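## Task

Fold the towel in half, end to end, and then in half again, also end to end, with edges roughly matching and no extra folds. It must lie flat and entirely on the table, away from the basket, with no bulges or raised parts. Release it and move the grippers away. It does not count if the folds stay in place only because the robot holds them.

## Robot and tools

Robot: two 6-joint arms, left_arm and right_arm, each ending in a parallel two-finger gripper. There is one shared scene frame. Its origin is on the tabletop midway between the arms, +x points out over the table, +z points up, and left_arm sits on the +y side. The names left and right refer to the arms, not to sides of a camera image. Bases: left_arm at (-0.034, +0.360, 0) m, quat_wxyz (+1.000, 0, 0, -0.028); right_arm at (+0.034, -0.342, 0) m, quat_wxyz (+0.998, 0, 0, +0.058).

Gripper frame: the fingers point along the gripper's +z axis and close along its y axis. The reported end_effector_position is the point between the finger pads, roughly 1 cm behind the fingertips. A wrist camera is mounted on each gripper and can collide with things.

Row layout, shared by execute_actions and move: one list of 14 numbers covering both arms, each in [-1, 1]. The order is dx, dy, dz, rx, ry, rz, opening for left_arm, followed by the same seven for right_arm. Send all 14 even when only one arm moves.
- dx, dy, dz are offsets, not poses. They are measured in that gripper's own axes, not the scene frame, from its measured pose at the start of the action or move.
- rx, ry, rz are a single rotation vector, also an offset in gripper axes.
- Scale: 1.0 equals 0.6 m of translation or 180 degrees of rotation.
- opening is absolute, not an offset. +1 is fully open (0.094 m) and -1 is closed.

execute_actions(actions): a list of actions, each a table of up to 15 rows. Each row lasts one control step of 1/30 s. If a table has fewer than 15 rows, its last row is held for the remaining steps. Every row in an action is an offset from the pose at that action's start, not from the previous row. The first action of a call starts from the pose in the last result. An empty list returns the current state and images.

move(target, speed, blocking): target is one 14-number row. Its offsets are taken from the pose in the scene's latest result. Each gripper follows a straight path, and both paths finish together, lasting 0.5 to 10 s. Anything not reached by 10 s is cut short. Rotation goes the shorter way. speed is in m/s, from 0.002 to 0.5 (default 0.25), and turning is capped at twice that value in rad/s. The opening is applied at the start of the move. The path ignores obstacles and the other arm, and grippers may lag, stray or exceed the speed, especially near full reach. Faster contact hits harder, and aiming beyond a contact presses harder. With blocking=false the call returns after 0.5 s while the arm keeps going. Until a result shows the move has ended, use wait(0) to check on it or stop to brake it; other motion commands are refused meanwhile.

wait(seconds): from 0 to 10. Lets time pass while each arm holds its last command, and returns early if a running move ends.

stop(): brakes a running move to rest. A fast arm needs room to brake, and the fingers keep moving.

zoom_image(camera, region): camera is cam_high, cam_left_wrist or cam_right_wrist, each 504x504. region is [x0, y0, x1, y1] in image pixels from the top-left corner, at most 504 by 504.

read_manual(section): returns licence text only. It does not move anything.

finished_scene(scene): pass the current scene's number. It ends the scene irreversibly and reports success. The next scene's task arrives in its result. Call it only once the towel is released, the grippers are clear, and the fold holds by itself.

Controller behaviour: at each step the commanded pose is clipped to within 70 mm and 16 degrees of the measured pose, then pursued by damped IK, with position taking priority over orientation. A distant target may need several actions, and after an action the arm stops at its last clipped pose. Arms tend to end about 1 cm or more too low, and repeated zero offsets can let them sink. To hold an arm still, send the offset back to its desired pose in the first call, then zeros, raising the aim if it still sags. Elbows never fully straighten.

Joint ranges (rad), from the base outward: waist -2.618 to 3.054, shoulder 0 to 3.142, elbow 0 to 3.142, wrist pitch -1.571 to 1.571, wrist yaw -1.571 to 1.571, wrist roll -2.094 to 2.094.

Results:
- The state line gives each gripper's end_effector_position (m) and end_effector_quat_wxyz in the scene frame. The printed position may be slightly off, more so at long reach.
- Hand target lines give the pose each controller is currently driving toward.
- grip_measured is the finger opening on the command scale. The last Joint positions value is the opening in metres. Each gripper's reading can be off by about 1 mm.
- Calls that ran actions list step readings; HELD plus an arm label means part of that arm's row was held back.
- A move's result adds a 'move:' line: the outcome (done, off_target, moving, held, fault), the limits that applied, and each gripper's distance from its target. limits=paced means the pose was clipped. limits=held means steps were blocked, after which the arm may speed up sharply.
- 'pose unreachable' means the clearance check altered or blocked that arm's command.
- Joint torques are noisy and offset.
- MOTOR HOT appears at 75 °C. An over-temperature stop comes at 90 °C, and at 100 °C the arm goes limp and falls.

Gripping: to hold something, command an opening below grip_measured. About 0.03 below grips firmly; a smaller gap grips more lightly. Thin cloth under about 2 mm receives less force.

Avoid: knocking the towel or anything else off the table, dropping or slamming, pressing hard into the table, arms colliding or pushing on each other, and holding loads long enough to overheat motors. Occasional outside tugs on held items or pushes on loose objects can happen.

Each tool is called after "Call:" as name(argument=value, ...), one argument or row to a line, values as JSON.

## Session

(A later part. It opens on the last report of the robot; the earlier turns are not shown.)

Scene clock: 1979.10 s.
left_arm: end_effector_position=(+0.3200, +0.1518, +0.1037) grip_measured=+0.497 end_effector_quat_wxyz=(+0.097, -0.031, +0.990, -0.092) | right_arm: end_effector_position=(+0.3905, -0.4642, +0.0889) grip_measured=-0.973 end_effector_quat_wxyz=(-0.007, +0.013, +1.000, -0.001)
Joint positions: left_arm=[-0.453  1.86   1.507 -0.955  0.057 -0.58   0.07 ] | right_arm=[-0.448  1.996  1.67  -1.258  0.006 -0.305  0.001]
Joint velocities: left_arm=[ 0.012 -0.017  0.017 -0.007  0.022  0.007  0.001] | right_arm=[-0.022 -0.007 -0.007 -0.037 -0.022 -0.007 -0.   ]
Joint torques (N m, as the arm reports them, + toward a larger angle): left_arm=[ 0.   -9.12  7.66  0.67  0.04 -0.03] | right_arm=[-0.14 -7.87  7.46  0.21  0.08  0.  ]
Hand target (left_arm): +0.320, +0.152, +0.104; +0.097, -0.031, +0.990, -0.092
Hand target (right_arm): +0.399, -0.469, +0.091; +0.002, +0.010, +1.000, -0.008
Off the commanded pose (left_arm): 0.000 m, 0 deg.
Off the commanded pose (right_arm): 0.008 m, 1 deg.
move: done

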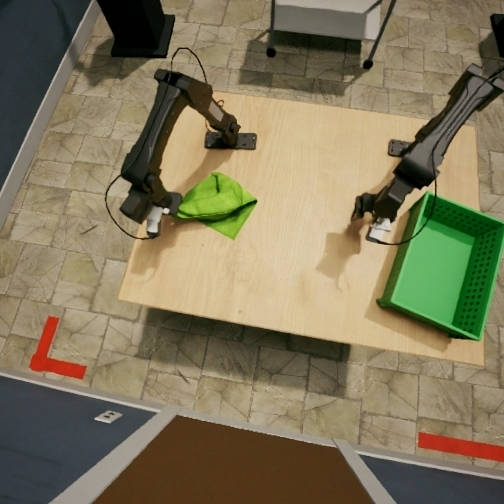

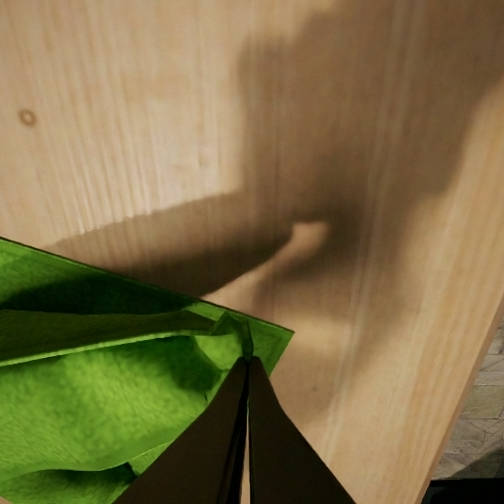

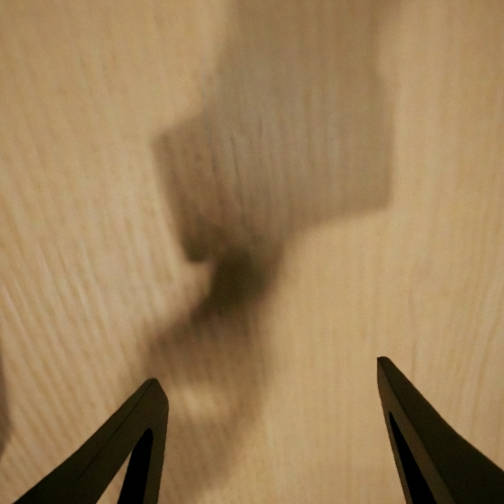

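Call:
move(
  target=[0,0,0,0,0,0,0.5,0.2,0.05,-0.8,0,0,0,-1],
  speed=0.2,
)

Scene clock: 1986.20 s.
left_arm: end_effector_position=(+0.3200, +0.1518, +0.1037) grip_measured=+0.497 end_effector_quat_wxyz=(+0.097, -0.031, +0.990, -0.092) | right_arm: end_effector_position=(+0.2807, -0.4294, +0.5712) grip_measured=-0.973 end_effector_quat_wxyz=(+0.576, +0.007, +0.792, -0.203)
Joint positions: left_arm=[-0.453  1.86   1.507 -0.955  0.057 -0.58   0.07 ] | right_arm=[-0.458  1.542  2.837 -1.553  0.006 -0.329  0.001]
Joint velocities: left_arm=[-0.022 -0.022 -0.012 -0.037  0.022 -0.037  0.001] | right_arm=[-0.022  0.007  0.017  0.125 -0.051 -0.051 -0.   ]
Joint torques (N m, as the arm reports them, + toward a larger angle): left_arm=[-0.02 -9.1   7.64  0.69  0.06 -0.02] | right_arm=[-0.77 -0.52  3.33  1.7  -0.04  0.02]
Hand target (left_arm): +0.320, +0.152, +0.104; +0.097, -0.031, +0.990, -0.092
Hand target (right_arm): +0.281, -0.432, +0.573; +0.578, +0.009, +0.790, -0.207
Off the commanded pose (left_arm): 0.000 m, 0 deg.
Off the commanded pose (right_arm): 0.003 m, 76 deg; orientation clipped at the last step of the last action.
elbow stopped short (right arm): the move would have taken joint 3 (elbow) straighter than the controller allows; a more bent joint 3 avoids this.
move: off_target (right_arm); limits=paced

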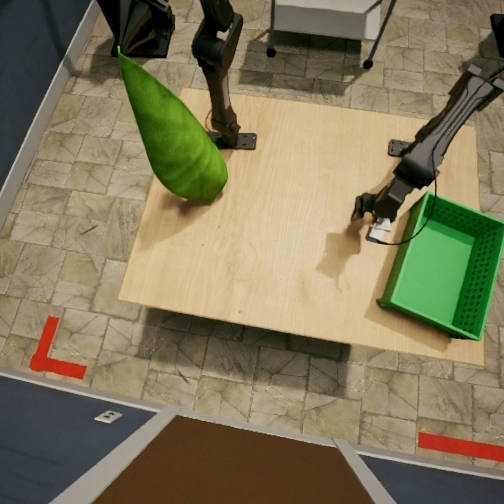

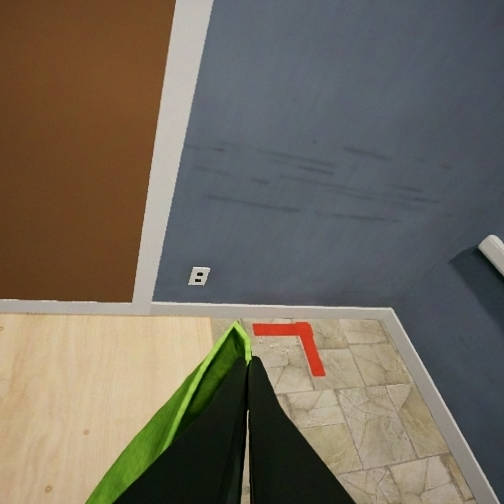

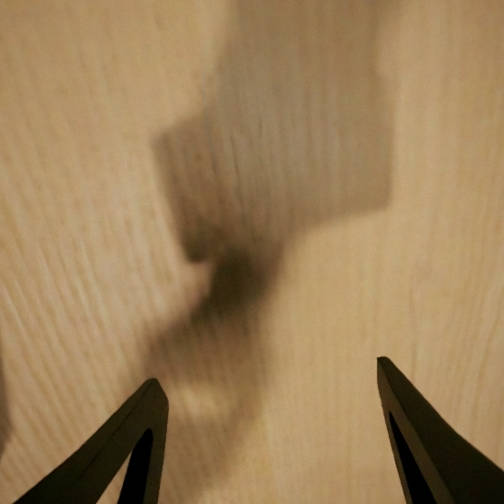

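Call:
move(
  target=[0,0,0,0,0,0,0.5,0.558,1.0,0.11,-0.13,0.4,0,-1],
  speed=0.2,
)

Scene clock: 2000.83 s.
left_arm: end_effector_position=(+0.3200, +0.1518, +0.1037) grip_measured=+0.497 end_effector_quat_wxyz=(+0.097, -0.031, +0.990, -0.092) | right_arm: end_effector_position=(+0.3728, +0.0194, +0.0533) grip_measured=-0.973 end_effector_quat_wxyz=(-0.005, +0.020, +1.000, +0.001)
Joint positions: left_arm=[-0.453  1.86   1.507 -0.955  0.057 -0.58   0.07 ] | right_arm=[ 0.696  2.624  2.594 -1.545 -0.009  0.853  0.001]
Joint velocities: left_arm=[-0.022  0.027  0.012  0.022  0.022  0.007  0.001] | right_arm=[ 0.002 -0.012 -0.027 -0.007  0.007 -0.037  0.   ]
Joint torques (N m, as the arm reports them, + toward a larger angle): left_arm=[-0.14 -9.21  7.68  0.68  0.03  0.  ] | right_arm=[  0.76 -12.03   7.29   0.03  -0.04   0.09]
Hand target (left_arm): +0.320, +0.152, +0.104; +0.097, -0.031, +0.990, -0.092
Hand target (right_arm): +0.369, +0.025, +0.058; -0.004, +0.017, +1.000, +0.006
Off the commanded pose (left_arm): 0.000 m, 0 deg.
Off the commanded pose (right_arm): 0.008 m, 1 deg.
joint sent to its limit (right arm) — the command would take joint 4 (wrist pitch) past its lower limit, so that joint was sent only as far as its limit.
move: done

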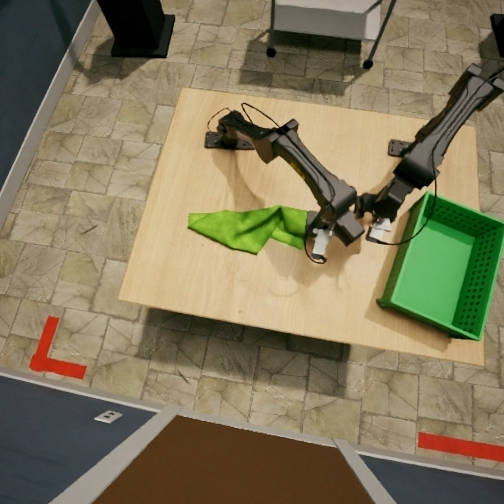

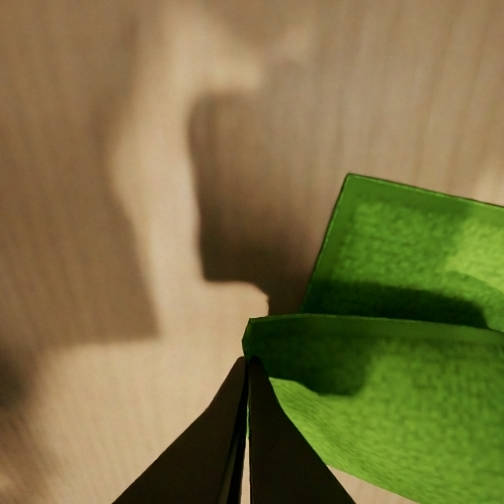

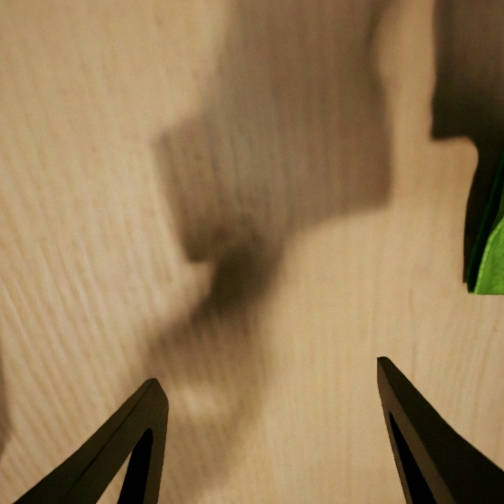

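Call:
move(
  target=[0,0,0,0,0,0,0.5,0.15,0,0.04,0,0,0,-1],
  speed=0.15,
)

Call:
move(
  target=[0,0,0,0,0,0,0.5,0,0,0,0,0,0,0.6],
)

Call:
move(
  target=[0,0,0,0,0,0,0.5,0.2,-0.3,-0.25,0,0,0,0.6],
)

Call:
zoom_image(
  camera="cam_high",
  region=[130,150,370,300],
)

Scene clock: 2008.93 s.
left_arm: end_effector_position=(+0.3147, +0.1590, +0.1014) grip_measured=+0.497 end_effector_quat_wxyz=(+0.088, -0.032, +0.993, -0.075) | right_arm: end_effector_position=(+0.2881, +0.0167, +0.0301) grip_measured=-0.973 end_effector_quat_wxyz=(-0.011, +0.026, +1.000, -0.005)
Joint positions: left_arm=[-0.453  1.86   1.507 -0.99   0.037 -0.579  0.07 ] | right_arm=[ 0.83   2.296  1.906 -1.202 -0.013  1.     0.001]
Joint velocities: left_arm=[-0.022 -0.017  0.007 -0.007 -0.081  0.037  0.002] | right_arm=[-0.002 -0.007 -0.017  0.081 -0.037  0.037  0.001]
Joint torques (N m, as the arm reports them, + toward a larger angle): left_arm=[-0.13 -9.13  7.67  0.93  0.28  0.  ] | right_arm=[  1.39 -11.84   3.59   0.37   0.01   0.09]
Hand target (left_arm): +0.320, +0.152, +0.104; +0.097, -0.031, +0.991, -0.092
Hand target (right_arm): +0.282, +0.022, +0.031; -0.006, +0.020, +1.000, +0.002
Off the commanded pose (left_arm): 0.009 m, 2 deg.
Off the commanded pose (right_arm): 0.008 m, 1 deg.
move: done

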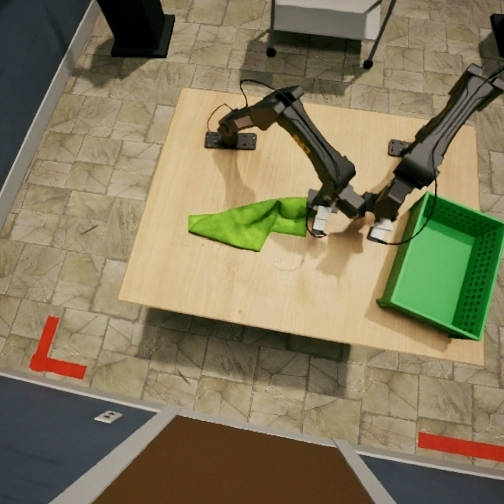

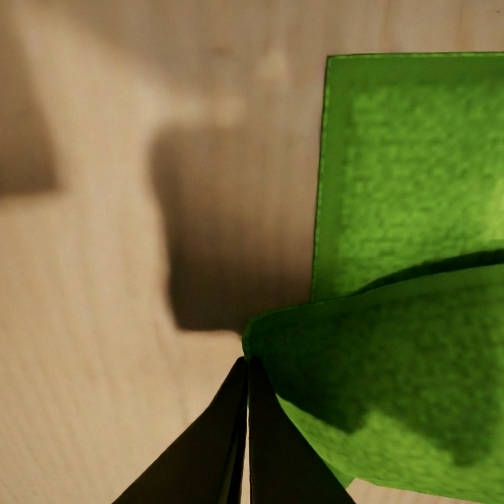

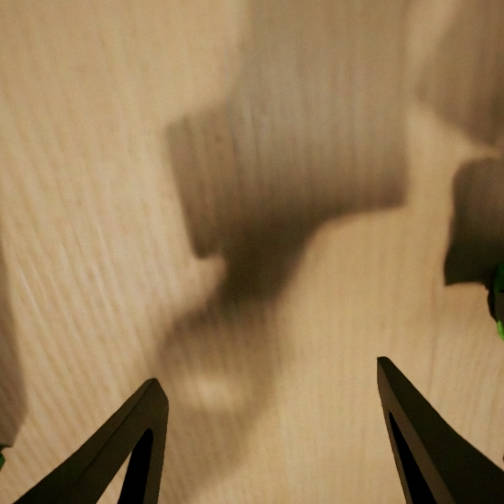

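Scene clock: 2009.43 s.
left_arm: end_effector_position=(+0.3145, +0.1597, +0.1013) grip_measured=+0.497 end_effector_quat_wxyz=(+0.088, -0.032, +0.993, -0.073) | right_arm: end_effector_position=(+0.2881, +0.0167, +0.0301) grip_measured=+0.597 end_effector_quat_wxyz=(-0.011, +0.026, +1.000, -0.005)
Joint positions: left_arm=[-0.453  1.86   1.507 -0.992  0.033 -0.579  0.07 ] | right_arm=[ 0.83   2.296  1.906 -1.202 -0.013  1.     0.075]
Joint velocities: left_arm=[-0.022 -0.007  0.002  0.007  0.022 -0.037  0.   ] | right_arm=[-0.027 -0.022  0.002 -0.007  0.007  0.037 -0.001]
Joint torques (N m, as the arm reports them, + toward a larger angle): left_arm=[-0.12 -9.06  7.53  0.66  0.06 -0.02] | right_arm=[  0.02 -10.86   5.27   0.14   0.01   0.03]
Hand target (left_arm): +0.315, +0.159, +0.101; +0.088, -0.032, +0.993, -0.075
Hand target (right_arm): +0.288, +0.017, +0.030; -0.011, +0.026, +1.000, -0.005
Off the commanded pose (left_arm): 0.001 m, 0 deg.
Off the commanded pose (right_arm): 0.000 m, 0 deg.
move: done

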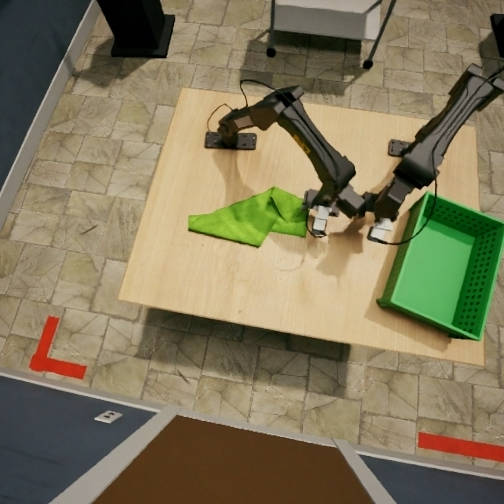

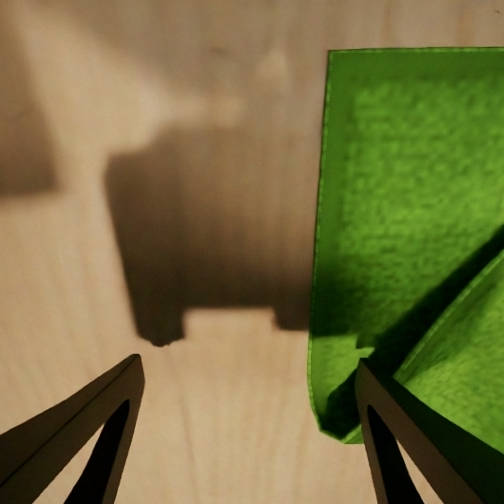

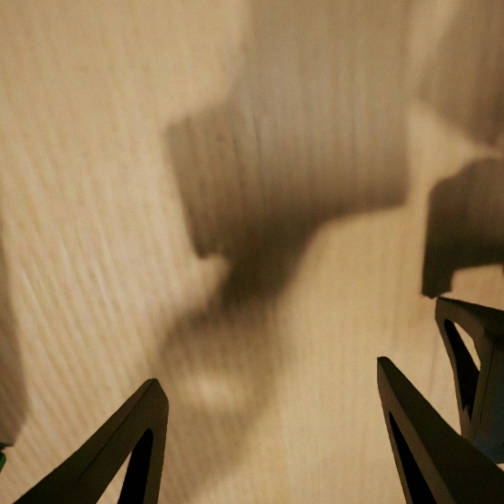

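Scene clock: 2011.03 s.
left_arm: end_effector_position=(+0.3146, +0.1598, +0.1013) grip_measured=+0.497 end_effector_quat_wxyz=(+0.088, -0.032, +0.993, -0.073) | right_arm: end_effector_position=(+0.1705, -0.1467, +0.1887) grip_measured=+0.597 end_effector_quat_wxyz=(-0.002, +0.026, +1.000, +0.008)
Joint positions: left_arm=[-0.453  1.86   1.507 -0.992  0.033 -0.579  0.07 ] | right_arm=[ 0.83   1.454  1.439 -1.544 -0.013  1.     0.075]
Joint velocities: left_arm=[-0.002  0.017 -0.007  0.051  0.022  0.037 -0.   ] | right_arm=[ 0.007  0.007 -0.007  0.051 -0.051 -0.037 -0.   ]
Joint torques (N m, as the arm reports them, + toward a larger angle): left_arm=[-0.03 -9.02  7.58  0.62  0.05 -0.02] | right_arm=[ 0.08 -5.37  3.27  0.06  0.02  0.05]
Hand target (left_arm): +0.315, +0.160, +0.101; +0.088, -0.032, +0.993, -0.073
Hand target (right_arm): +0.165, -0.155, +0.186; -0.009, +0.027, +1.000, -0.002
Off the commanded pose (left_arm): 0.000 m, 0 deg.
Off the commanded pose (right_arm): 0.013 m, 2 deg.
joint sent to its limit (right arm) — the command would take joint 4 (wrist pitch) past its lower limit, so that joint was sent only as far as its limit.
move: off_target (right_arm)

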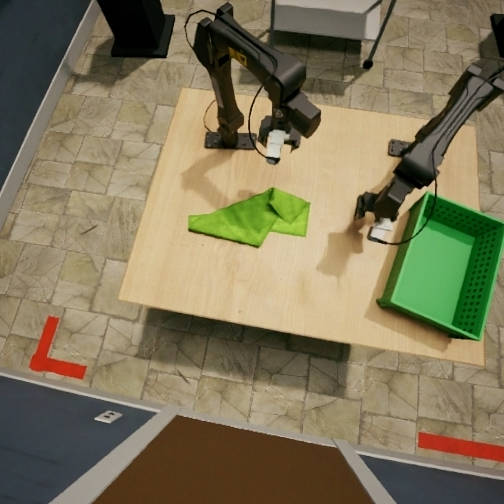

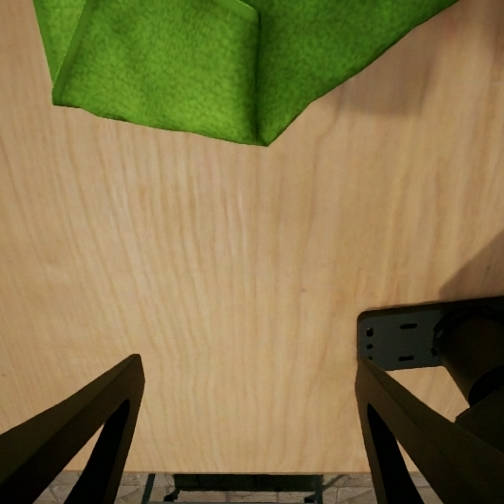

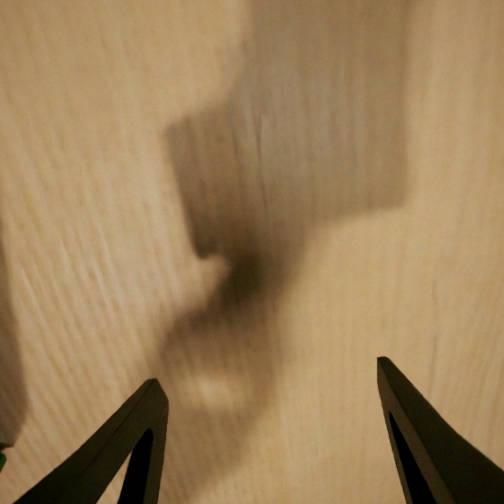

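Region (130, 150, 370, 300) of cam_high's 504x504 image, scaled by 2.100, with more detail than that image has; it fills the top 315 rows of this view, and the rest is white.

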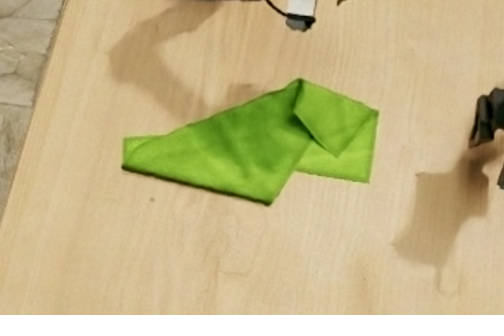

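Call:
move(
  target=[0,0,0,0,0,0,0.5,-0.33,0.18,0.23,0,0,0,0.28],
)

Scene clock: 2021.93 s.
left_arm: end_effector_position=(+0.3146, +0.1598, +0.1013) grip_measured=+0.497 end_effector_quat_wxyz=(+0.088, -0.032, +0.993, -0.073) | right_arm: end_effector_position=(+0.3666, -0.0467, +0.0464) grip_measured=+0.283 end_effector_quat_wxyz=(-0.004, +0.025, +1.000, +0.006)
Joint positions: left_arm=[-0.453  1.86   1.507 -0.992  0.033 -0.579  0.07 ] | right_arm=[ 0.601  2.285  1.953 -1.237 -0.014  0.768  0.06 ]
Joint velocities: left_arm=[-0.007  0.017 -0.007 -0.037 -0.037 -0.037  0.   ] | right_arm=[-0.007  0.002  0.007 -0.007 -0.007 -0.037 -0.001]
Joint torques (N m, as the arm reports them, + toward a larger angle): left_arm=[-0.09 -9.    7.65  0.64  0.03 -0.02] | right_arm=[ -0.52 -10.28   7.45   0.08   0.03   0.  ]
Hand target (left_arm): +0.315, +0.160, +0.101; +0.088, -0.032, +0.993, -0.073
Hand target (right_arm): +0.372, -0.047, +0.050; -0.001, +0.026, +1.000, +0.007
Off the commanded pose (left_arm): 0.000 m, 0 deg.
Off the commanded pose (right_arm): 0.008 m, 0 deg.
move: done

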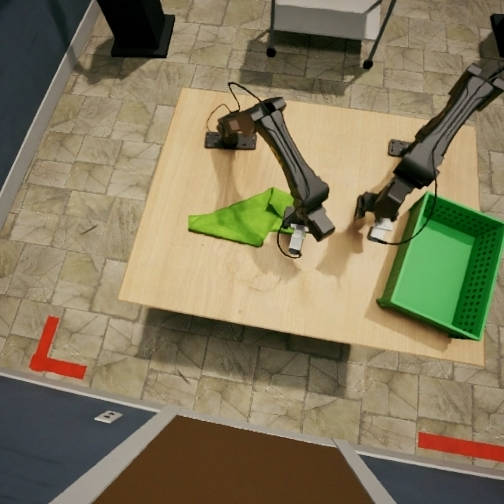

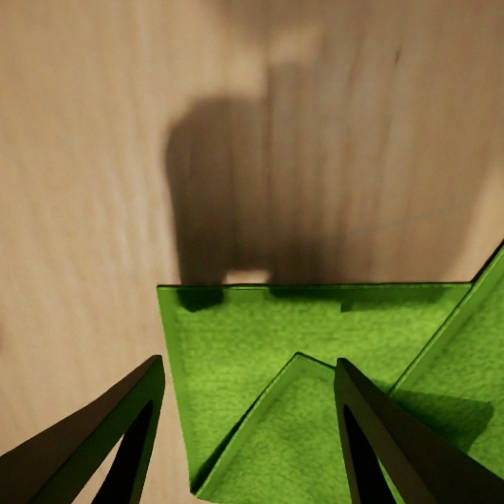

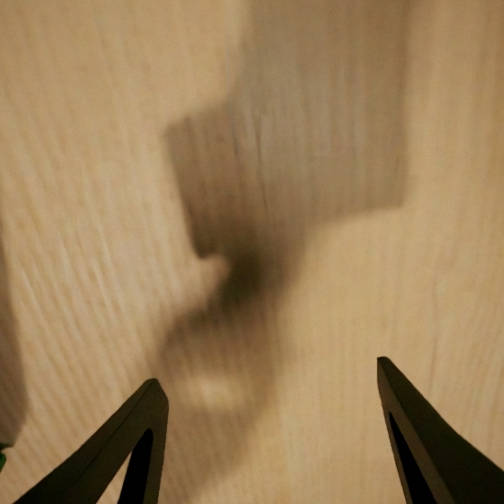

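Call:
move(
  target=[0,0,0,0,0,0,0.5,-0.02,0.035,0,0,0,0,0.28],
)

Call:
move(
  target=[0,0,0,0,0,0,0.5,0,0,0.07,0,0,0,0.28],
)

Call:
move(
  target=[0,0,0,0,0,0,0.5,0,0,0.03,0,0,0,-1],
)

Scene clock: 2028.90 s.
left_arm: end_effector_position=(+0.3146, +0.1598, +0.1013) grip_measured=+0.497 end_effector_quat_wxyz=(+0.088, -0.032, +0.993, -0.073) | right_arm: end_effector_position=(+0.3824, -0.0330, +0.0473) grip_measured=+0.283 end_effector_quat_wxyz=(-0.002, +0.030, +1.000, +0.007)
Joint positions: left_arm=[-0.453  1.86   1.507 -0.992  0.033 -0.579  0.07 ] | right_arm=[ 0.601  2.382  2.123 -1.305 -0.014  0.778  0.06 ]
Joint velocities: left_arm=[-0.017  0.002  0.002  0.037 -0.022 -0.081  0.   ] | right_arm=[ 0.002 -0.002 -0.012 -0.007  0.037 -0.022 -0.   ]
Joint torques (N m, as the arm reports them, + toward a larger angle): left_arm=[-0.05 -9.07  7.48  0.65  0.03  0.01] | right_arm=[  1.07 -10.14   7.58   0.06   0.02   0.09]
Hand target (left_arm): +0.315, +0.160, +0.101; +0.088, -0.032, +0.993, -0.073
Hand target (right_arm): +0.380, -0.026, +0.046; -0.004, +0.025, +1.000, +0.006
Off the commanded pose (left_arm): 0.000 m, 0 deg.
Off the commanded pose (right_arm): 0.007 m, 1 deg.
move: done

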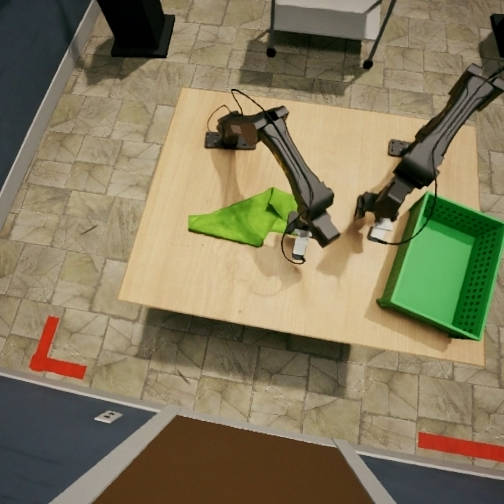

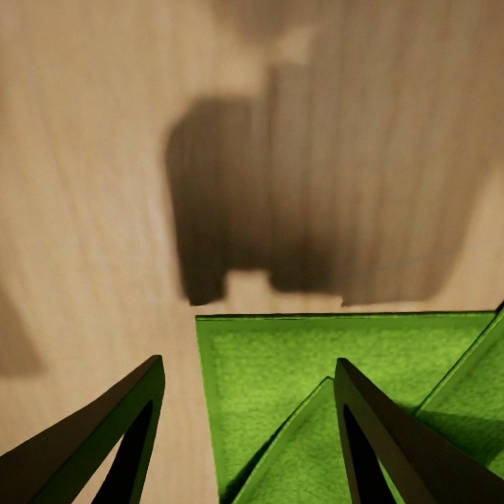

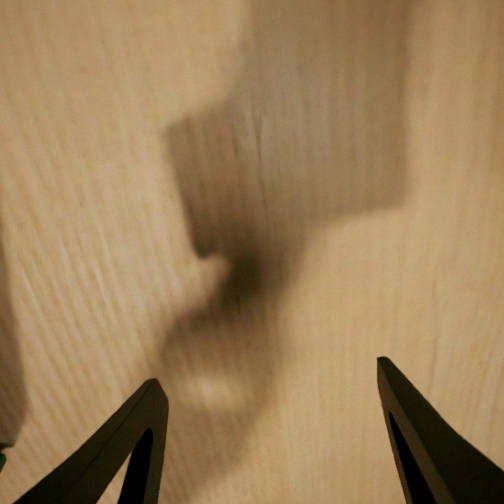

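Scene clock: 2029.70 s.
left_arm: end_effector_position=(+0.3146, +0.1598, +0.1013) grip_measured=+0.497 end_effector_quat_wxyz=(+0.088, -0.032, +0.993, -0.073) | right_arm: end_effector_position=(+0.3810, -0.0342, +0.0185) grip_measured=+0.283 end_effector_quat_wxyz=(-0.002, +0.030, +1.000, +0.008)
Joint positions: left_arm=[-0.453  1.86   1.507 -0.992  0.033 -0.579  0.07 ] | right_arm=[ 0.601  2.382  2.008 -1.189 -0.014  0.778  0.06 ]
Joint velocities: left_arm=[ 0.002 -0.012 -0.007 -0.037 -0.051 -0.037 -0.   ] | right_arm=[-0.012  0.012 -0.002 -0.007 -0.007 -0.051  0.   ]
Joint torques (N m, as the arm reports them, + toward a larger angle): left_arm=[-0.06 -8.98  7.51  0.65  0.04 -0.01] | right_arm=[  0.09 -10.19   3.93   0.52   0.03   0.04]
Hand target (left_arm): +0.315, +0.160, +0.101; +0.088, -0.032, +0.993, -0.073
Hand target (right_arm): +0.381, -0.033, +0.005; -0.002, +0.030, +1.000, +0.007
Off the commanded pose (left_arm): 0.000 m, 0 deg.
Off the commanded pose (right_arm): 0.013 m, 0 deg.
move: off_target (right_arm)

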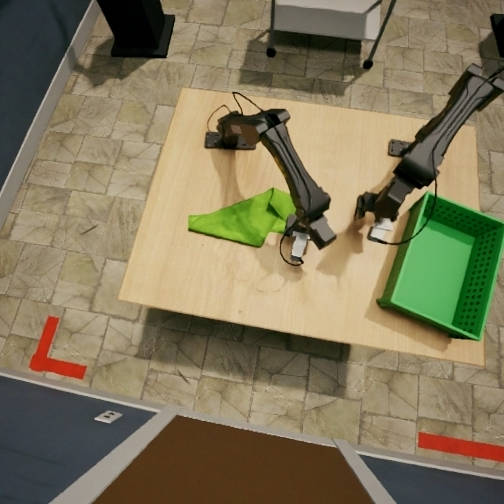

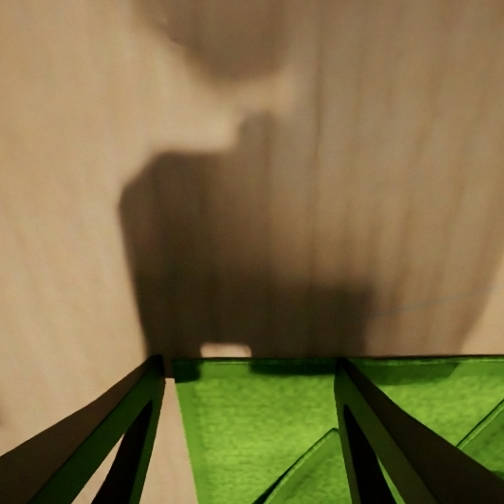

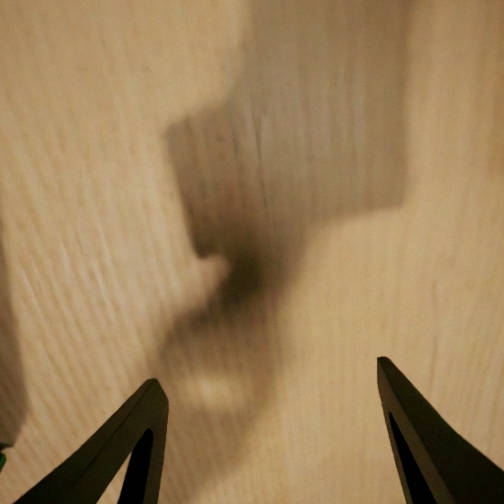

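Scene clock: 2030.40 s.
left_arm: end_effector_position=(+0.3146, +0.1598, +0.1013) grip_measured=+0.497 end_effector_quat_wxyz=(+0.088, -0.032, +0.993, -0.073) | right_arm: end_effector_position=(+0.3812, -0.0336, +0.0172) grip_measured=-0.966 end_effector_quat_wxyz=(-0.001, +0.030, +1.000, +0.010)
Joint positions: left_arm=[-0.453  1.86   1.507 -0.992  0.033 -0.579  0.07 ] | right_arm=[ 0.601  2.382  2.003 -1.18  -0.015  0.778  0.002]
Joint velocities: left_arm=[-0.012 -0.002 -0.002 -0.022 -0.022 -0.007 -0.001] | right_arm=[-0.002 -0.002 -0.007 -0.037  0.037  0.007 -0.   ]
Joint torques (N m, as the arm reports them, + toward a larger angle): left_arm=[ 0.   -9.    7.57  0.62  0.04  0.01] | right_arm=[  0.05 -10.59   2.33   0.64   0.02   0.04]
Hand target (left_arm): +0.315, +0.160, +0.101; +0.088, -0.032, +0.993, -0.073
Hand target (right_arm): +0.380, -0.034, +0.001; -0.002, +0.030, +1.000, +0.007
Off the commanded pose (left_arm): 0.000 m, 0 deg.
Off the commanded pose (right_arm): 0.017 m, 0 deg.
move: off_target (right_arm)

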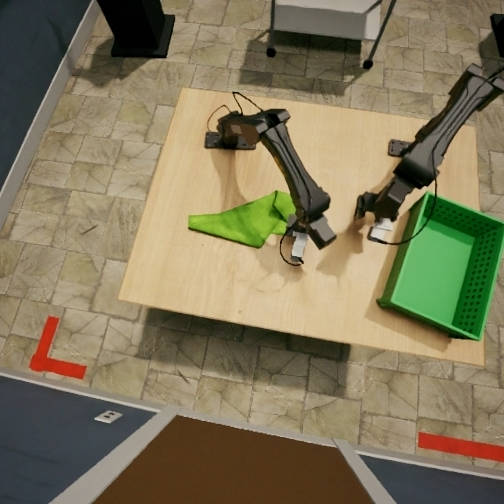

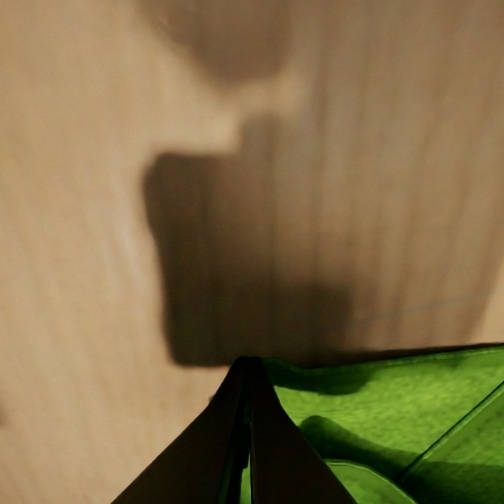

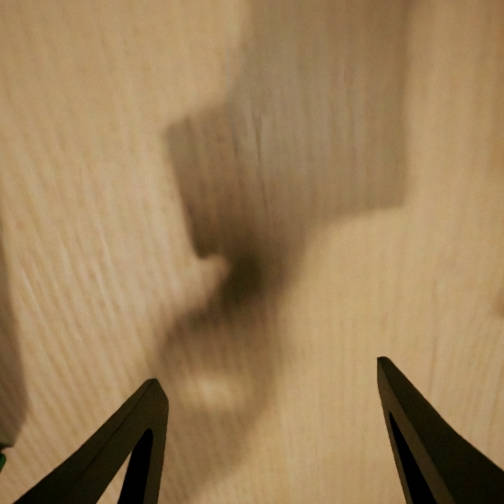

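Held. Lift and carry to −y.

Call:
move(
  target=[0,0,0,0,0,0,0.5,0,0,-0.2,0,0,0,-1],
  speed=0.15,
)

Call:
move(
  target=[0,0,0,0,0,0,0.5,0,-0.72,0,0,0,0,-1],
  speed=0.2,
)

Call:
move(
  target=[0,0,0,0,0,0,0.5,0,0.85,0.05,0,0,0,-1],
  speed=0.2,
)

Scene clock: 2066.30 s.
left_arm: end_effector_position=(+0.3146, +0.1598, +0.1013) grip_measured=+0.497 end_effector_quat_wxyz=(+0.088, -0.032, +0.993, -0.073) | right_arm: end_effector_position=(+0.3803, -0.0344, +0.1217) grip_measured=-0.966 end_effector_quat_wxyz=(+0.012, +0.030, +0.999, +0.022)
Joint positions: left_arm=[-0.453  1.86   1.507 -0.992  0.033 -0.579  0.07 ] | right_arm=[ 0.601  2.36   2.382 -1.545 -0.015  0.778  0.002]
Joint velocities: left_arm=[-0.007 -0.007  0.012  0.007  0.037 -0.051 -0.   ] | right_arm=[ 0.002 -0.022  0.002  0.007  0.007  0.022  0.   ]
Joint torques (N m, as the arm reports them, + toward a larger angle): left_arm=[-0.07 -9.02  7.65  0.63  0.04  0.01] | right_arm=[ -0.32 -12.48   6.94   0.14   0.     0.01]
Hand target (left_arm): +0.315, +0.160, +0.101; +0.088, -0.032, +0.993, -0.073
Hand target (right_arm): +0.382, -0.035, +0.137; +0.023, +0.030, +0.999, +0.032
Off the commanded pose (left_arm): 0.000 m, 0 deg.
Off the commanded pose (right_arm): 0.016 m, 2 deg.
joint sent to its limit (right arm) — the command would take joint 4 (wrist pitch) past its lower limit, so that joint was sent only as far as its limit.
move: off_target (right_arm)

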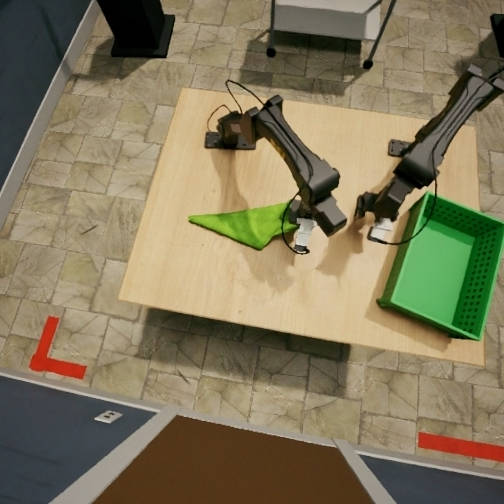

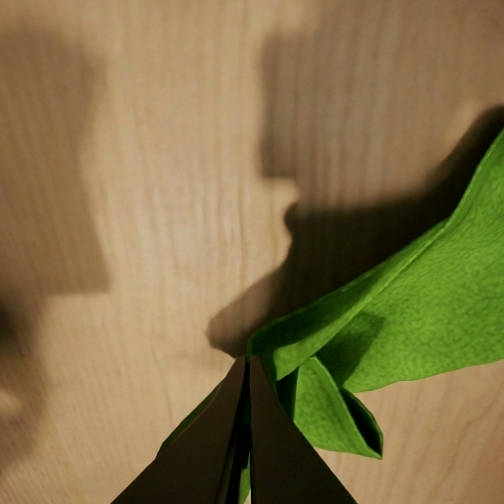

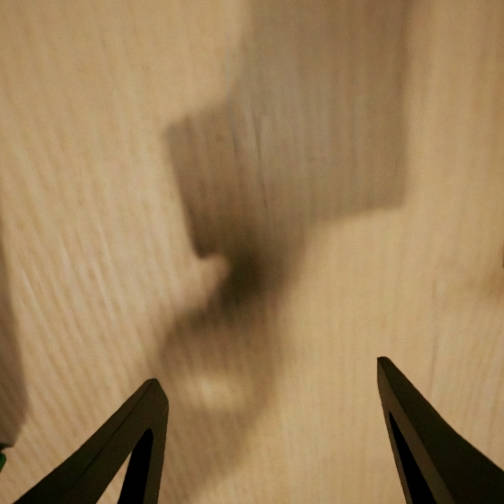

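Scene clock: 2069.07 s.
left_arm: end_effector_position=(+0.3146, +0.1598, +0.1013) grip_measured=+0.497 end_effector_quat_wxyz=(+0.088, -0.032, +0.993, -0.073) | right_arm: end_effector_position=(+0.3500, -0.4662, +0.1044) grip_measured=-0.966 end_effector_quat_wxyz=(+0.007, +0.034, +0.999, +0.010)
Joint positions: left_arm=[-0.453  1.86   1.507 -0.992  0.033 -0.579  0.07 ] | right_arm=[-0.508  1.826  1.501 -1.239 -0.024 -0.324  0.002]
Joint velocities: left_arm=[-0.012 -0.012 -0.022 -0.022 -0.066 -0.037 -0.   ] | right_arm=[ 0.007 -0.002  0.022 -0.037 -0.095  0.022 -0.   ]
Joint torques (N m, as the arm reports them, + toward a larger angle): left_arm=[-0.11 -8.96  7.6   0.65  0.06 -0.02] | right_arm=[ 0.06 -6.33  7.6   0.19 -0.11 -0.04]
Hand target (left_arm): +0.315, +0.160, +0.101; +0.088, -0.032, +0.993, -0.073
Hand target (right_arm): +0.358, -0.467, +0.107; +0.014, +0.030, +0.999, +0.013
Off the commanded pose (left_arm): 0.000 m, 0 deg.
Off the commanded pose (right_arm): 0.005 m, 2 deg.
move: done

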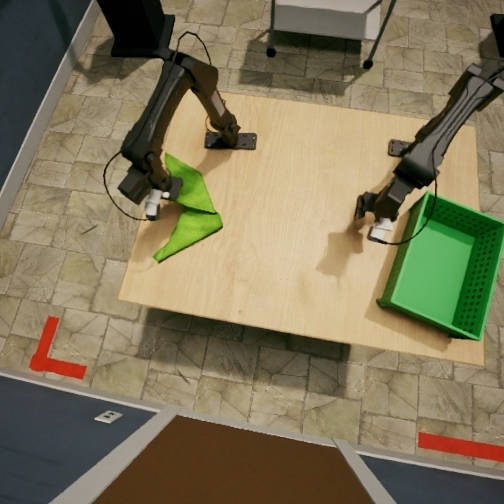

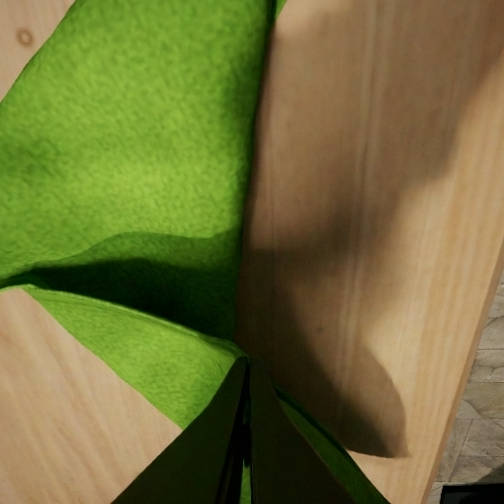

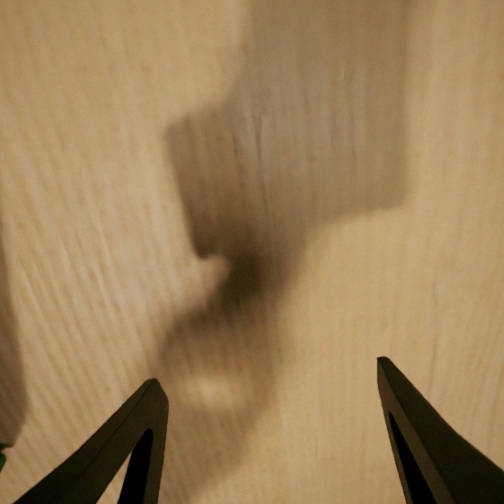

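Scene clock: 2072.23 s.
left_arm: end_effector_position=(+0.3146, +0.1598, +0.1013) grip_measured=+0.497 end_effector_quat_wxyz=(+0.088, -0.032, +0.993, -0.073) | right_arm: end_effector_position=(+0.3793, +0.0466, +0.0891) grip_measured=-0.967 end_effector_quat_wxyz=(+0.034, +0.030, +0.997, +0.059)
Joint positions: left_arm=[-0.453  1.86   1.507 -0.992  0.033 -0.579  0.07 ] | right_arm=[ 0.717  2.621  2.726 -1.542 -0.025  0.896  0.002]
Joint velocities: left_arm=[-0.002  0.012 -0.012  0.022  0.037 -0.037 -0.   ] | right_arm=[ 0.017 -0.007 -0.027  0.022  0.022 -0.022 -0.   ]
Joint torques (N m, as the arm reports them, + toward a larger angle): left_arm=[-0.09 -9.12  7.56  0.63  0.07  0.  ] | right_arm=[ -0.07 -11.49   7.35   0.29   0.03   0.09]
Hand target (left_arm): +0.315, +0.160, +0.101; +0.088, -0.032, +0.993, -0.073
Hand target (right_arm): +0.381, +0.045, +0.089; +0.035, +0.034, +0.997, +0.056
Off the commanded pose (left_arm): 0.000 m, 0 deg.
Off the commanded pose (right_arm): 0.008 m, 6 deg.
joint sent to its limit (right arm) — the command would take joint 4 (wrist pitch) past its lower limit, so that joint was sent only as far as its limit.
move: off_target (right_arm)

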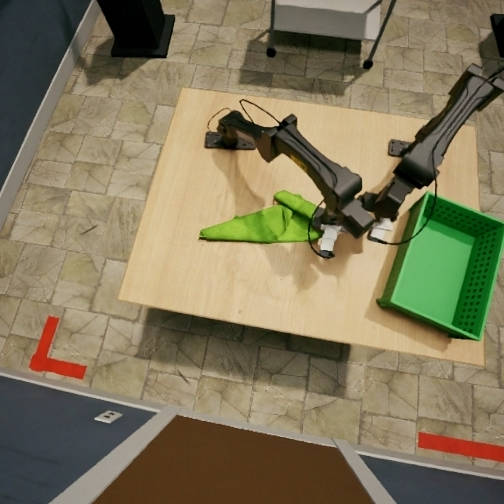

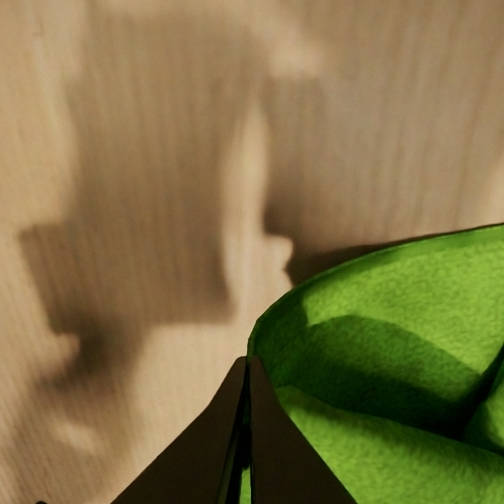

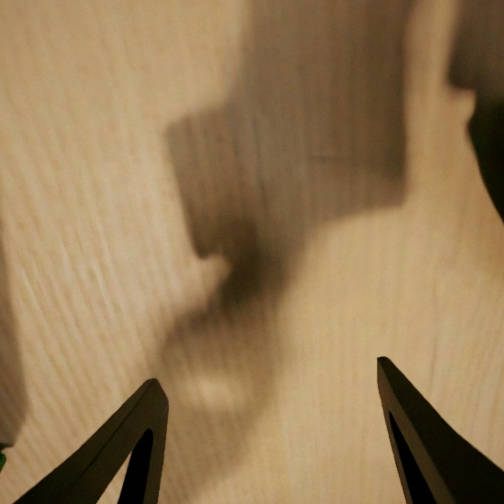

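Call:
move(
  target=[0,0,0,0,0,0,0.5,0.08,-0.2,-0.4,0,0,0,-1],
  speed=0.2,
)

Scene clock: 2080.13 s.
left_arm: end_effector_position=(+0.3146, +0.1598, +0.1013) grip_measured=+0.497 end_effector_quat_wxyz=(+0.088, -0.032, +0.993, -0.073) | right_arm: end_effector_position=(+0.3113, -0.0915, +0.3148) grip_measured=-0.967 end_effector_quat_wxyz=(+0.155, +0.032, +0.973, +0.168)
Joint positions: left_arm=[-0.453  1.86   1.507 -0.992  0.033 -0.579  0.07 ] | right_arm=[ 0.599  1.751  2.193 -1.554 -0.034  0.789  0.002]
Joint velocities: left_arm=[-0.007 -0.007  0.007 -0.007 -0.022  0.066 -0.001] | right_arm=[-0.012 -0.012  0.002  0.037 -0.007  0.037  0.001]
Joint torques (N m, as the arm reports them, + toward a larger angle): left_arm=[-0.07 -9.01  7.67  0.66  0.05 -0.01] | right_arm=[-0.58 -6.95  3.32  0.89 -0.09 -0.08]
Hand target (left_arm): +0.315, +0.160, +0.101; +0.088, -0.032, +0.993, -0.073
Hand target (right_arm): +0.309, -0.096, +0.311; +0.147, +0.032, +0.975, +0.163
Off the commanded pose (left_arm): 0.000 m, 0 deg.
Off the commanded pose (right_arm): 0.008 m, 19 deg; orientation clipped at the last step of the last action.
joint sent to its limit (right arm) — the command would take joint 4 (wrist pitch) past its lower limit, so that joint was sent only as far as its limit.
move: off_target (right_arm); limits=paced

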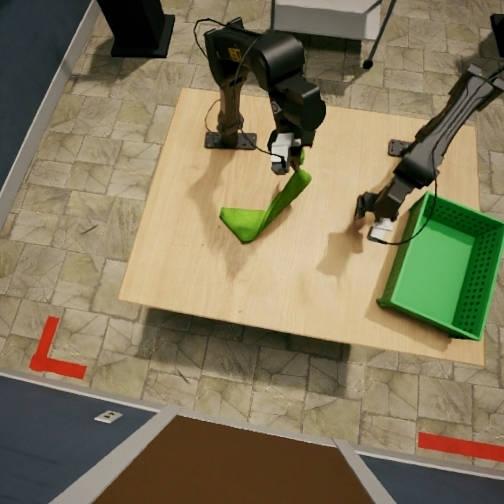

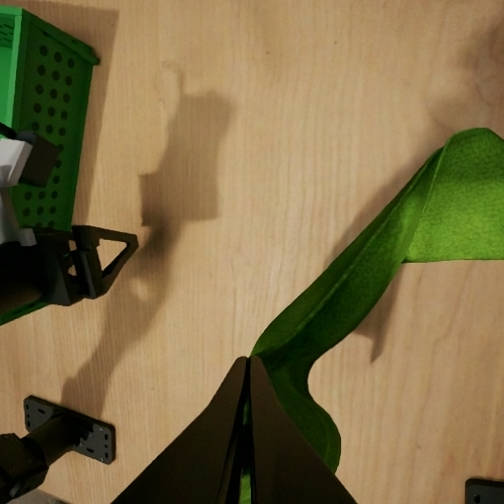

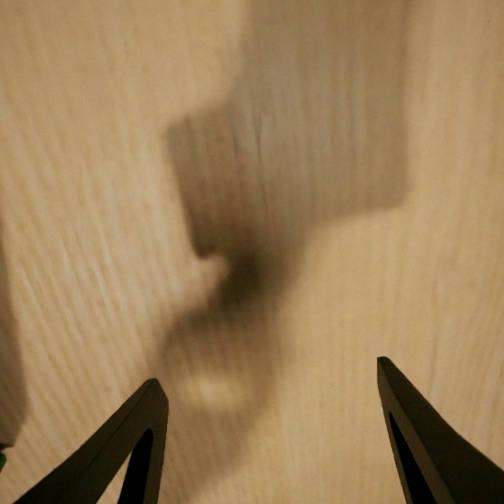

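Call:
move(
  target=[0,0,0,0,0,0,0.5,-0.05,0.12,0.5,0.1,0.1,0,-1],
  speed=0.2,
)

Scene clock: 2086.53 s.
left_arm: end_effector_position=(+0.3146, +0.1598, +0.1013) grip_measured=+0.497 end_effector_quat_wxyz=(+0.088, -0.032, +0.993, -0.073) | right_arm: end_effector_position=(+0.4308, +0.0572, +0.0711) grip_measured=-0.967 end_effector_quat_wxyz=(+0.077, +0.035, +0.991, +0.106)
Joint positions: left_arm=[-0.453  1.86   1.507 -0.992  0.033 -0.579  0.07 ] | right_arm=[ 0.659  2.725  2.831 -1.417 -0.034  0.851  0.002]
Joint velocities: left_arm=[ 0.002  0.007 -0.017 -0.022 -0.022  0.022  0.   ] | right_arm=[-0.007 -0.012 -0.002 -0.037 -0.037  0.051  0.   ]
Joint torques (N m, as the arm reports them, + toward a larger angle): left_arm=[-0.07 -8.97  7.55  0.66  0.04 -0.01] | right_arm=[  0.87 -12.6    7.68   0.73  -0.01   0.05]
Hand target (left_arm): +0.315, +0.160, +0.101; +0.088, -0.032, +0.993, -0.073
Hand target (right_arm): +0.432, +0.066, +0.077; +0.089, +0.032, +0.989, +0.117
Off the commanded pose (left_arm): 0.000 m, 0 deg.
Off the commanded pose (right_arm): 0.014 m, 14 deg.
elbow stopped short (right arm): the move would have taken joint 3 (elbow) straighter than the controller allows; a more bent joint 3 avoids this.
move: off_target (right_arm)

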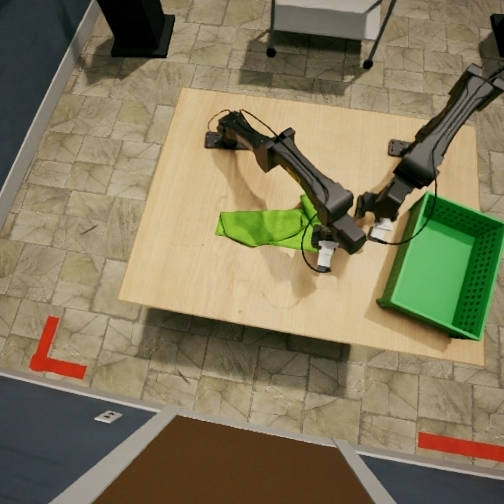

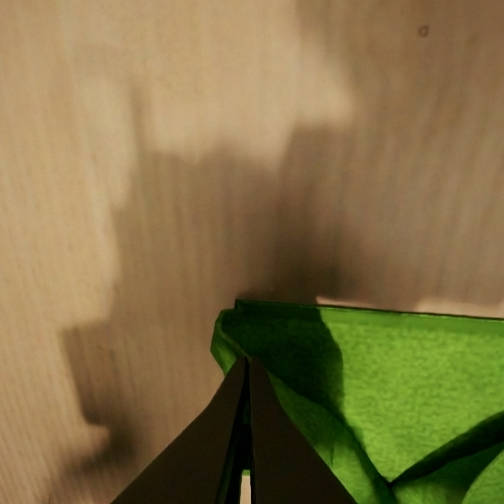

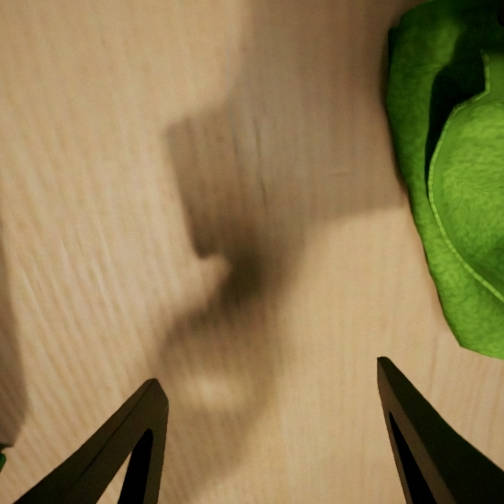

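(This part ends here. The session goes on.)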